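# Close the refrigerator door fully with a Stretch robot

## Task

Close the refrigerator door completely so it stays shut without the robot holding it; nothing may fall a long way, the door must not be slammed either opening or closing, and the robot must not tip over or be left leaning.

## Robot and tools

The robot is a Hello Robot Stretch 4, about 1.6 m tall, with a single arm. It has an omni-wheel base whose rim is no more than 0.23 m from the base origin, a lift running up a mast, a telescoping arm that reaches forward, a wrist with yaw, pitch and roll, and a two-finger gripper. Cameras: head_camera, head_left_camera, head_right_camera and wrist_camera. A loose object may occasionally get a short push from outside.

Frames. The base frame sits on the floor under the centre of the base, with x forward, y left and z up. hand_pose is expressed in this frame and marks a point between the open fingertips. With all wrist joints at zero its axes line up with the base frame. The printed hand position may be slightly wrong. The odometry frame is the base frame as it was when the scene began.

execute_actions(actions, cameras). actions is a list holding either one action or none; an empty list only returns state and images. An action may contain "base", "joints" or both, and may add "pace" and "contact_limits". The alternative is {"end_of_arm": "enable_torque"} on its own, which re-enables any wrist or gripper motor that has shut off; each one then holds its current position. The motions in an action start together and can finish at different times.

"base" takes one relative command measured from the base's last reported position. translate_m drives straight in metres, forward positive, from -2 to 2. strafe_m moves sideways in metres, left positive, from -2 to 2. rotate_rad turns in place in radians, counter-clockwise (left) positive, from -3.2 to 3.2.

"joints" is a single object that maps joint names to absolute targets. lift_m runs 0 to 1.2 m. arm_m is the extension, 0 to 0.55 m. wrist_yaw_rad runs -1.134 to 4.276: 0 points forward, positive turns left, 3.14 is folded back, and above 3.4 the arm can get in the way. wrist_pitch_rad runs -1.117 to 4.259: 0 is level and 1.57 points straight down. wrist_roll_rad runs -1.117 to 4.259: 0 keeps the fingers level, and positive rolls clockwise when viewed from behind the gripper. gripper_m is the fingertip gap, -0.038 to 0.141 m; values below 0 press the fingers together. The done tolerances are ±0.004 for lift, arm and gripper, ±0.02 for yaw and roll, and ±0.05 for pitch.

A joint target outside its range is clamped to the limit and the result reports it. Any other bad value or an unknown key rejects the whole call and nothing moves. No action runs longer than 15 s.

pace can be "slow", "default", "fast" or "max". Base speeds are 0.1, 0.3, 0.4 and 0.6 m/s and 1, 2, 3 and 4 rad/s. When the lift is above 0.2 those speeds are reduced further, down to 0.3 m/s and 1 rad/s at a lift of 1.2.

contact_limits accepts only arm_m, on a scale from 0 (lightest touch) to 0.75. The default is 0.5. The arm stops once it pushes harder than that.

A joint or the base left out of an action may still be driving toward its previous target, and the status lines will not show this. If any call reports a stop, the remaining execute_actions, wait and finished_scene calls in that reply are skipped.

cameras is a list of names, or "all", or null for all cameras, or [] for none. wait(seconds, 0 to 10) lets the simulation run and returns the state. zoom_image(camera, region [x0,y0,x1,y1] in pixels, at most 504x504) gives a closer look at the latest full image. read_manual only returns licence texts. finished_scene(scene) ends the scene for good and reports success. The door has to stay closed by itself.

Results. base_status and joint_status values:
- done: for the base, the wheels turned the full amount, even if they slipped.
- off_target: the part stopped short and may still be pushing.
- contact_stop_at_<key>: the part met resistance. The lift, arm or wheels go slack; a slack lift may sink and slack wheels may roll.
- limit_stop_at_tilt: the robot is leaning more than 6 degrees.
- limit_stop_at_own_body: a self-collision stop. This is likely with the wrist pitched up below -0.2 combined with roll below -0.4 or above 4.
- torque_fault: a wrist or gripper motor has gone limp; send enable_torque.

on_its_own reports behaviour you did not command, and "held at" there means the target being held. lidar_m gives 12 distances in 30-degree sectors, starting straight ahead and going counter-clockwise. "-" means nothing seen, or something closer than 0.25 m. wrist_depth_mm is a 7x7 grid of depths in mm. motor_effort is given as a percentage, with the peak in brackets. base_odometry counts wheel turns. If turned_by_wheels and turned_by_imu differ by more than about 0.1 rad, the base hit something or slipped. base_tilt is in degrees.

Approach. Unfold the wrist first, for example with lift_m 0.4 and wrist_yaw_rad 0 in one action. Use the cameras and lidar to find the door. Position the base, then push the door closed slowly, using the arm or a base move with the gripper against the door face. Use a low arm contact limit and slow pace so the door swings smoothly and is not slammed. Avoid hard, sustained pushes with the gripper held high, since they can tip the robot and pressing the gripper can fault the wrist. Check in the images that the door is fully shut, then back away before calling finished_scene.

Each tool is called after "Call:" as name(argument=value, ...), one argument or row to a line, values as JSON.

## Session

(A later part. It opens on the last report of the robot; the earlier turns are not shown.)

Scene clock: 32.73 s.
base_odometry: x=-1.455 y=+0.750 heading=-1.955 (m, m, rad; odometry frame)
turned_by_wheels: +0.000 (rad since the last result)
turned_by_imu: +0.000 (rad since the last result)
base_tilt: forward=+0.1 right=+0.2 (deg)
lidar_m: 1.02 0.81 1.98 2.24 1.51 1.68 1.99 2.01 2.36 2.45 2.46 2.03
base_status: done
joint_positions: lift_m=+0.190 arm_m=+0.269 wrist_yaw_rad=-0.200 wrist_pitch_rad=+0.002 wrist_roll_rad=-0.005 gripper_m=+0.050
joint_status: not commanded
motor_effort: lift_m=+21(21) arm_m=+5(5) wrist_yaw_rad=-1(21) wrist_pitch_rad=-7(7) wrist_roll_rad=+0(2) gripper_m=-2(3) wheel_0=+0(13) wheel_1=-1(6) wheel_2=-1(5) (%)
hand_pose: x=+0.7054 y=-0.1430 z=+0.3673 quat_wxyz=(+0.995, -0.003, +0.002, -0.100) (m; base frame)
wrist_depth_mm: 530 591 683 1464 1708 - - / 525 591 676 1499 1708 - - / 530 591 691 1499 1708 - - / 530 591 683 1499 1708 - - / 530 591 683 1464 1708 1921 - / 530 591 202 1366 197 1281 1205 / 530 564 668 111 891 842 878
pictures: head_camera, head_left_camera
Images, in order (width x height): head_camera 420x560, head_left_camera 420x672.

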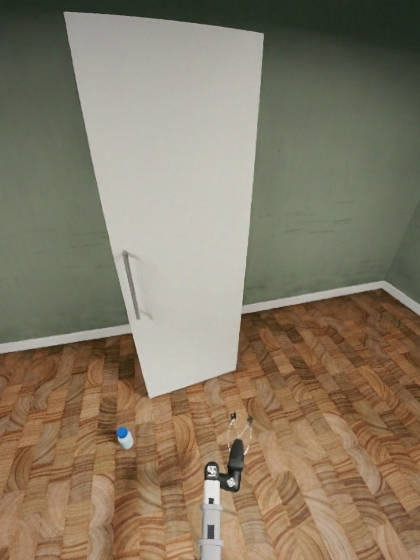

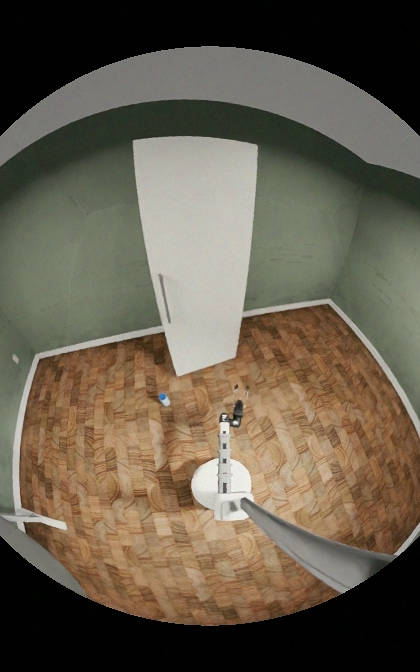

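Call:
execute_actions(
  actions=[],
  cameras=["head_camera"],
)

Scene clock: 32.87 s.
base_odometry: x=-1.455 y=+0.750 heading=-1.955 (m, m, rad; odometry frame)
turned_by_wheels: +0.000 (rad since the last result)
turned_by_imu: +0.000 (rad since the last result)
base_tilt: forward=+0.1 right=+0.3 (deg)
lidar_m: 1.07 0.83 2.00 2.25 1.48 1.71 1.99 2.01 2.34 2.47 2.47 2.00
base_status: done
joint_positions: lift_m=+0.190 arm_m=+0.269 wrist_yaw_rad=-0.200 wrist_pitch_rad=+0.002 wrist_roll_rad=-0.005 gripper_m=+0.050
joint_status: not commanded
motor_effort: lift_m=+21(21) arm_m=+5(5) wrist_yaw_rad=-1(21) wrist_pitch_rad=-8(7) wrist_roll_rad=-1(2) gripper_m=-1(3) wheel_0=+0(13) wheel_1=-1(6) wheel_2=-1(5) (%)
hand_pose: x=+0.7054 y=-0.1430 z=+0.3673 quat_wxyz=(+0.995, -0.003, +0.002, -0.100) (m; base frame)
wrist_depth_mm: 554 603 676 1499 1661 - - / 549 609 683 1464 1708 - - / 549 609 683 1499 1708 - - / 549 609 683 1464 1661 - - / 549 603 683 1499 1708 1921 - / 549 609 202 1366 197 1281 1229 / 554 585 683 111 891 842 878
pictures: head_camera
Images, in order (width x height): head_camera 420x560.

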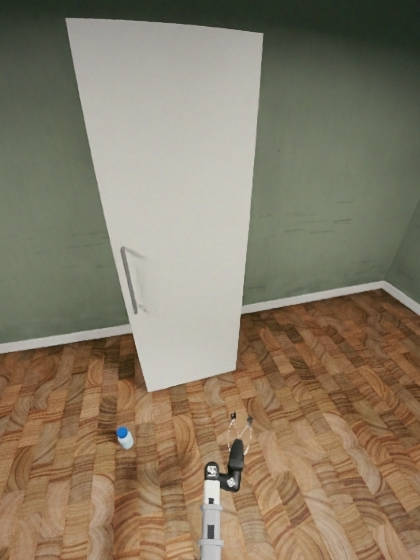

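Call:
execute_actions(
  actions=[],
  cameras=["head_camera"],
)

Scene clock: 33.00 s.
base_odometry: x=-1.455 y=+0.750 heading=-1.955 (m, m, rad; odometry frame)
turned_by_wheels: +0.000 (rad since the last result)
turned_by_imu: +0.000 (rad since the last result)
base_tilt: forward=+0.0 right=+0.3 (deg)
lidar_m: 1.09 0.85 1.98 2.26 1.47 1.70 1.97 2.00 2.32 2.46 2.46 2.01
base_status: done
joint_positions: lift_m=+0.190 arm_m=+0.269 wrist_yaw_rad=-0.200 wrist_pitch_rad=+0.002 wrist_roll_rad=-0.005 gripper_m=+0.050
joint_status: not commanded
motor_effort: lift_m=+21(21) arm_m=+5(5) wrist_yaw_rad=-1(21) wrist_pitch_rad=-6(7) wrist_roll_rad=+0(2) gripper_m=-1(3) wheel_0=+1(13) wheel_1=-1(6) wheel_2=-1(5) (%)
hand_pose: x=+0.7054 y=-0.1430 z=+0.3673 quat_wxyz=(+0.995, -0.003, +0.002, -0.100) (m; base frame)
wrist_depth_mm: 564 609 683 1499 1661 - - / 559 615 691 1464 1756 - - / 564 621 683 1464 1708 - - / 564 621 691 1464 1708 - - / 564 621 691 1499 1708 1983 - / 564 621 202 1366 197 1255 1205 / 564 597 676 111 891 854 878
pictures: head_camera
Images, in order (width x height): head_camera 420x560.

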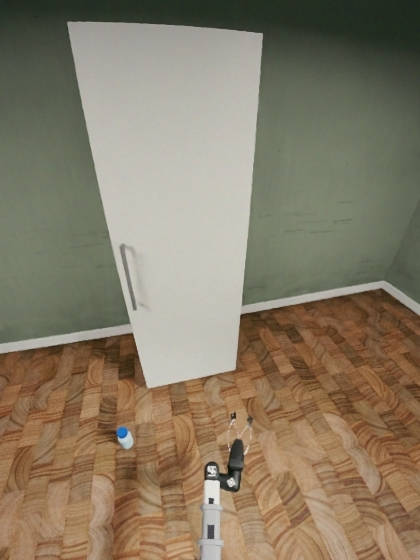

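Call:
execute_actions(
  actions=[],
  cameras=["head_camera"],
)

Scene clock: 33.03 s.
base_odometry: x=-1.455 y=+0.750 heading=-1.955 (m, m, rad; odometry frame)
turned_by_wheels: +0.000 (rad since the last result)
turned_by_imu: +0.000 (rad since the last result)
base_tilt: forward=+0.1 right=+0.3 (deg)
lidar_m: 1.09 0.81 1.95 2.24 1.50 1.70 2.00 2.01 2.34 2.47 2.47 1.99
base_status: done
joint_positions: lift_m=+0.190 arm_m=+0.269 wrist_yaw_rad=-0.200 wrist_pitch_rad=+0.002 wrist_roll_rad=-0.005 gripper_m=+0.050
joint_status: not commanded
motor_effort: lift_m=+21(21) arm_m=+5(5) wrist_yaw_rad=-1(21) wrist_pitch_rad=-6(7) wrist_roll_rad=-1(2) gripper_m=-2(3) wheel_0=+0(13) wheel_1=-1(6) wheel_2=-1(5) (%)
hand_pose: x=+0.7054 y=-0.1430 z=+0.3673 quat_wxyz=(+0.995, -0.003, +0.002, -0.100) (m; base frame)
wrist_depth_mm: 564 609 691 1464 1708 - - / 559 615 683 1464 1708 - - / 559 621 691 1464 1756 - - / 564 615 691 1464 1708 - - / 564 621 691 1464 1708 1983 - / 559 615 202 1336 198 1255 1205 / 564 591 676 111 891 854 891
pictures: head_camera
Images, in order (width x height): head_camera 420x560.

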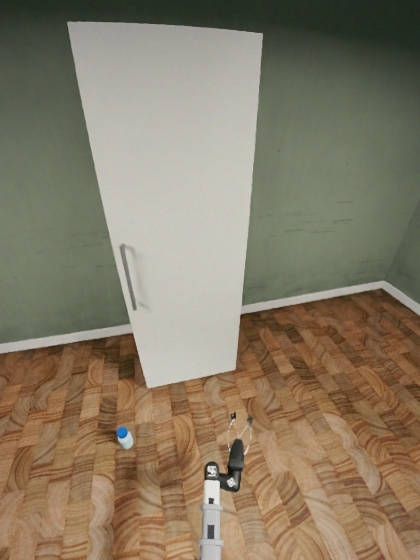

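Call:
zoom_image(
  camera="head_camera",
  region=[110, 310, 260, 410],
)

Region (110, 310, 260, 410) of head_camera's 420x560 image, scaled by 3.360, with more detail than that image has.

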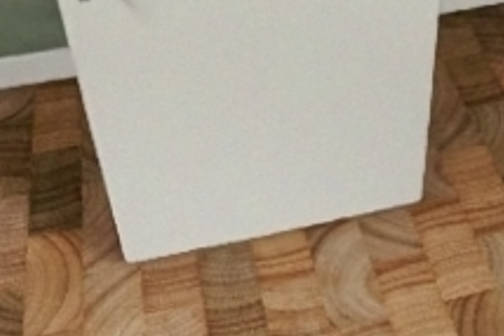

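Call:
execute_actions(
  actions=[],
)

Scene clock: 33.40 s.
base_odometry: x=-1.455 y=+0.750 heading=-1.955 (m, m, rad; odometry frame)
turned_by_wheels: +0.000 (rad since the last result)
turned_by_imu: +0.000 (rad since the last result)
base_tilt: forward=+0.1 right=+0.4 (deg)
lidar_m: 1.08 0.82 1.99 2.25 1.48 1.69 2.00 2.02 2.32 2.46 2.47 2.03
base_status: done
joint_positions: lift_m=+0.190 arm_m=+0.269 wrist_yaw_rad=-0.200 wrist_pitch_rad=+0.002 wrist_roll_rad=-0.005 gripper_m=+0.050
joint_status: not commanded
motor_effort: lift_m=+21(21) arm_m=+5(5) wrist_yaw_rad=-2(21) wrist_pitch_rad=-7(7) wrist_roll_rad=+0(2) gripper_m=-3(3) wheel_0=+0(13) wheel_1=-1(6) wheel_2=-1(5) (%)
hand_pose: x=+0.7054 y=-0.1430 z=+0.3673 quat_wxyz=(+0.995, -0.003, +0.002, -0.100) (m; base frame)
wrist_depth_mm: 564 615 691 1464 1661 - - / 564 615 691 1464 1708 - - / 564 615 691 1464 1708 - - / 564 621 691 1464 1661 - - / 564 621 691 1499 1661 1983 - / 559 621 202 1336 198 1281 1229 / 564 597 691 111 891 842 878
pictures: head_camera, head_left_camera, head_right_camera, wrist_camera
Images, in order (width x height): head_camera 420x560, head_left_camera 420x672, head_right_camera 420x672, wrist_camera 616x392.

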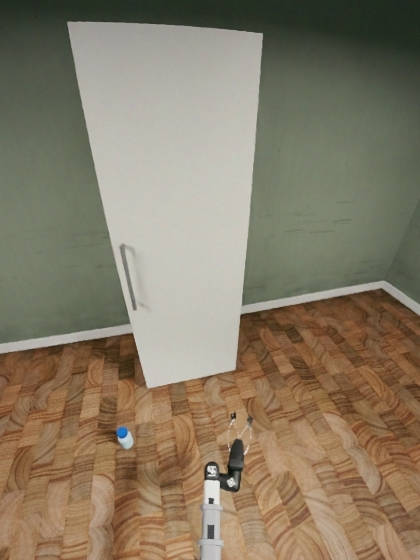

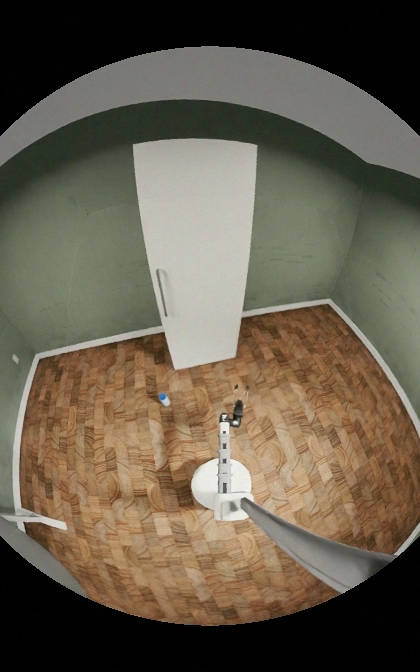

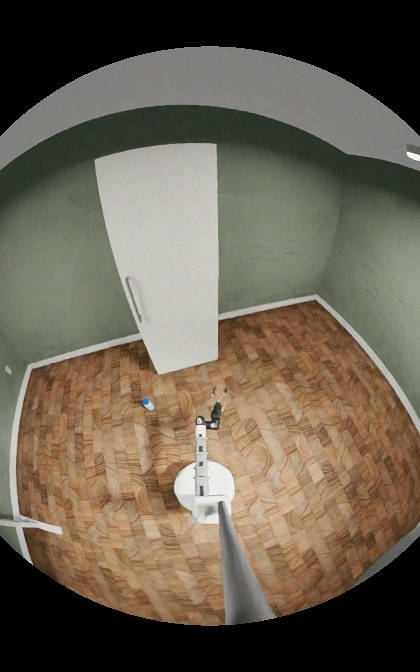

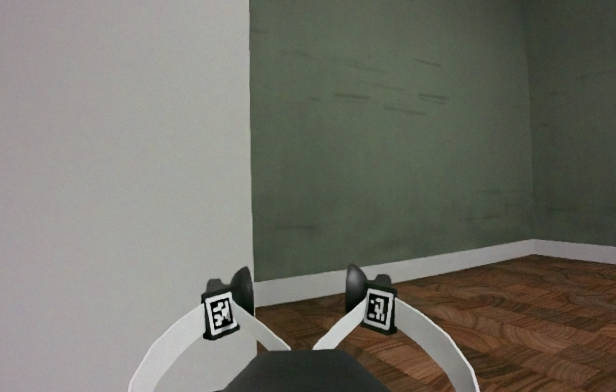

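Call:
zoom_image(
  camera="head_camera",
  region=[110, 310, 260, 410],
)

Call:
zoom_image(
  camera="head_left_camera",
  region=[20, 280, 350, 400],
)

Region (110, 310, 260, 410) of head_camera's 420x560 image, scaled by 3.360, with more detail than that image has.

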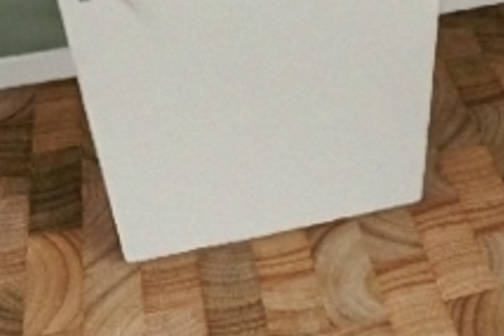

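Region (20, 280, 350, 400) of head_left_camera's 420x672 image, scaled by 1.527, with more detail than that image has; it fills the top 183 rows of this view, and the rest is white.

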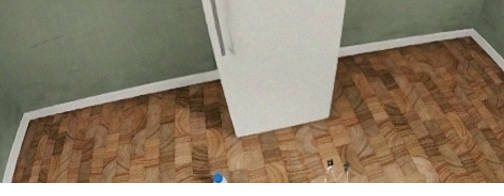

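Call:
execute_actions(
  actions=[],
  cameras=["head_camera"],
)

Scene clock: 37.00 s.
base_odometry: x=-1.455 y=+0.750 heading=-1.955 (m, m, rad; odometry frame)
turned_by_wheels: +0.000 (rad since the last result)
turned_by_imu: -0.001 (rad since the last result)
base_tilt: forward=-0.1 right=+0.3 (deg)
lidar_m: 1.08 0.81 1.99 2.24 1.49 1.68 2.01 2.00 2.34 2.47 2.46 2.02
base_status: done
joint_positions: lift_m=+0.190 arm_m=+0.269 wrist_yaw_rad=-0.200 wrist_pitch_rad=+0.002 wrist_roll_rad=-0.005 gripper_m=+0.050
joint_status: not commanded
motor_effort: lift_m=+21(21) arm_m=+5(5) wrist_yaw_rad=-1(21) wrist_pitch_rad=-8(7) wrist_roll_rad=-2(2) gripper_m=+0(3) wheel_0=+0(13) wheel_1=-1(6) wheel_2=-1(5) (%)
hand_pose: x=+0.7054 y=-0.1430 z=+0.3673 quat_wxyz=(+0.995, -0.003, +0.002, -0.100) (m; base frame)
wrist_depth_mm: 564 609 683 1499 1708 - - / 564 615 691 1464 1708 - - / 559 615 691 1464 1708 - - / 559 615 683 1499 1661 - - / 564 621 683 1499 1661 1921 - / 559 615 202 1336 197 1255 1229 / 564 597 683 111 891 842 878
pictures: head_camera
Images, in order (width x height): head_camera 420x560.

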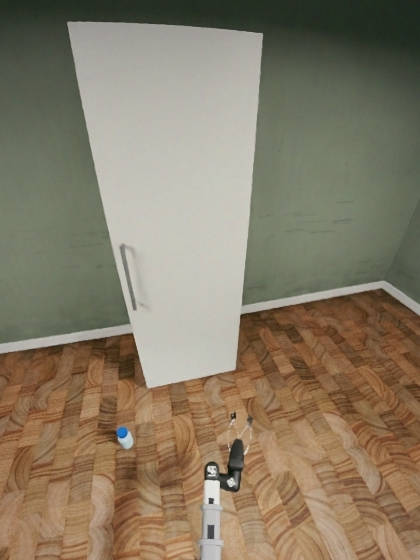

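The door has stayed shut and still for 4 s, and the robot isn't touching it.

Call:
finished_scene(
  scene=2,
)

The scene is finished: the task was done.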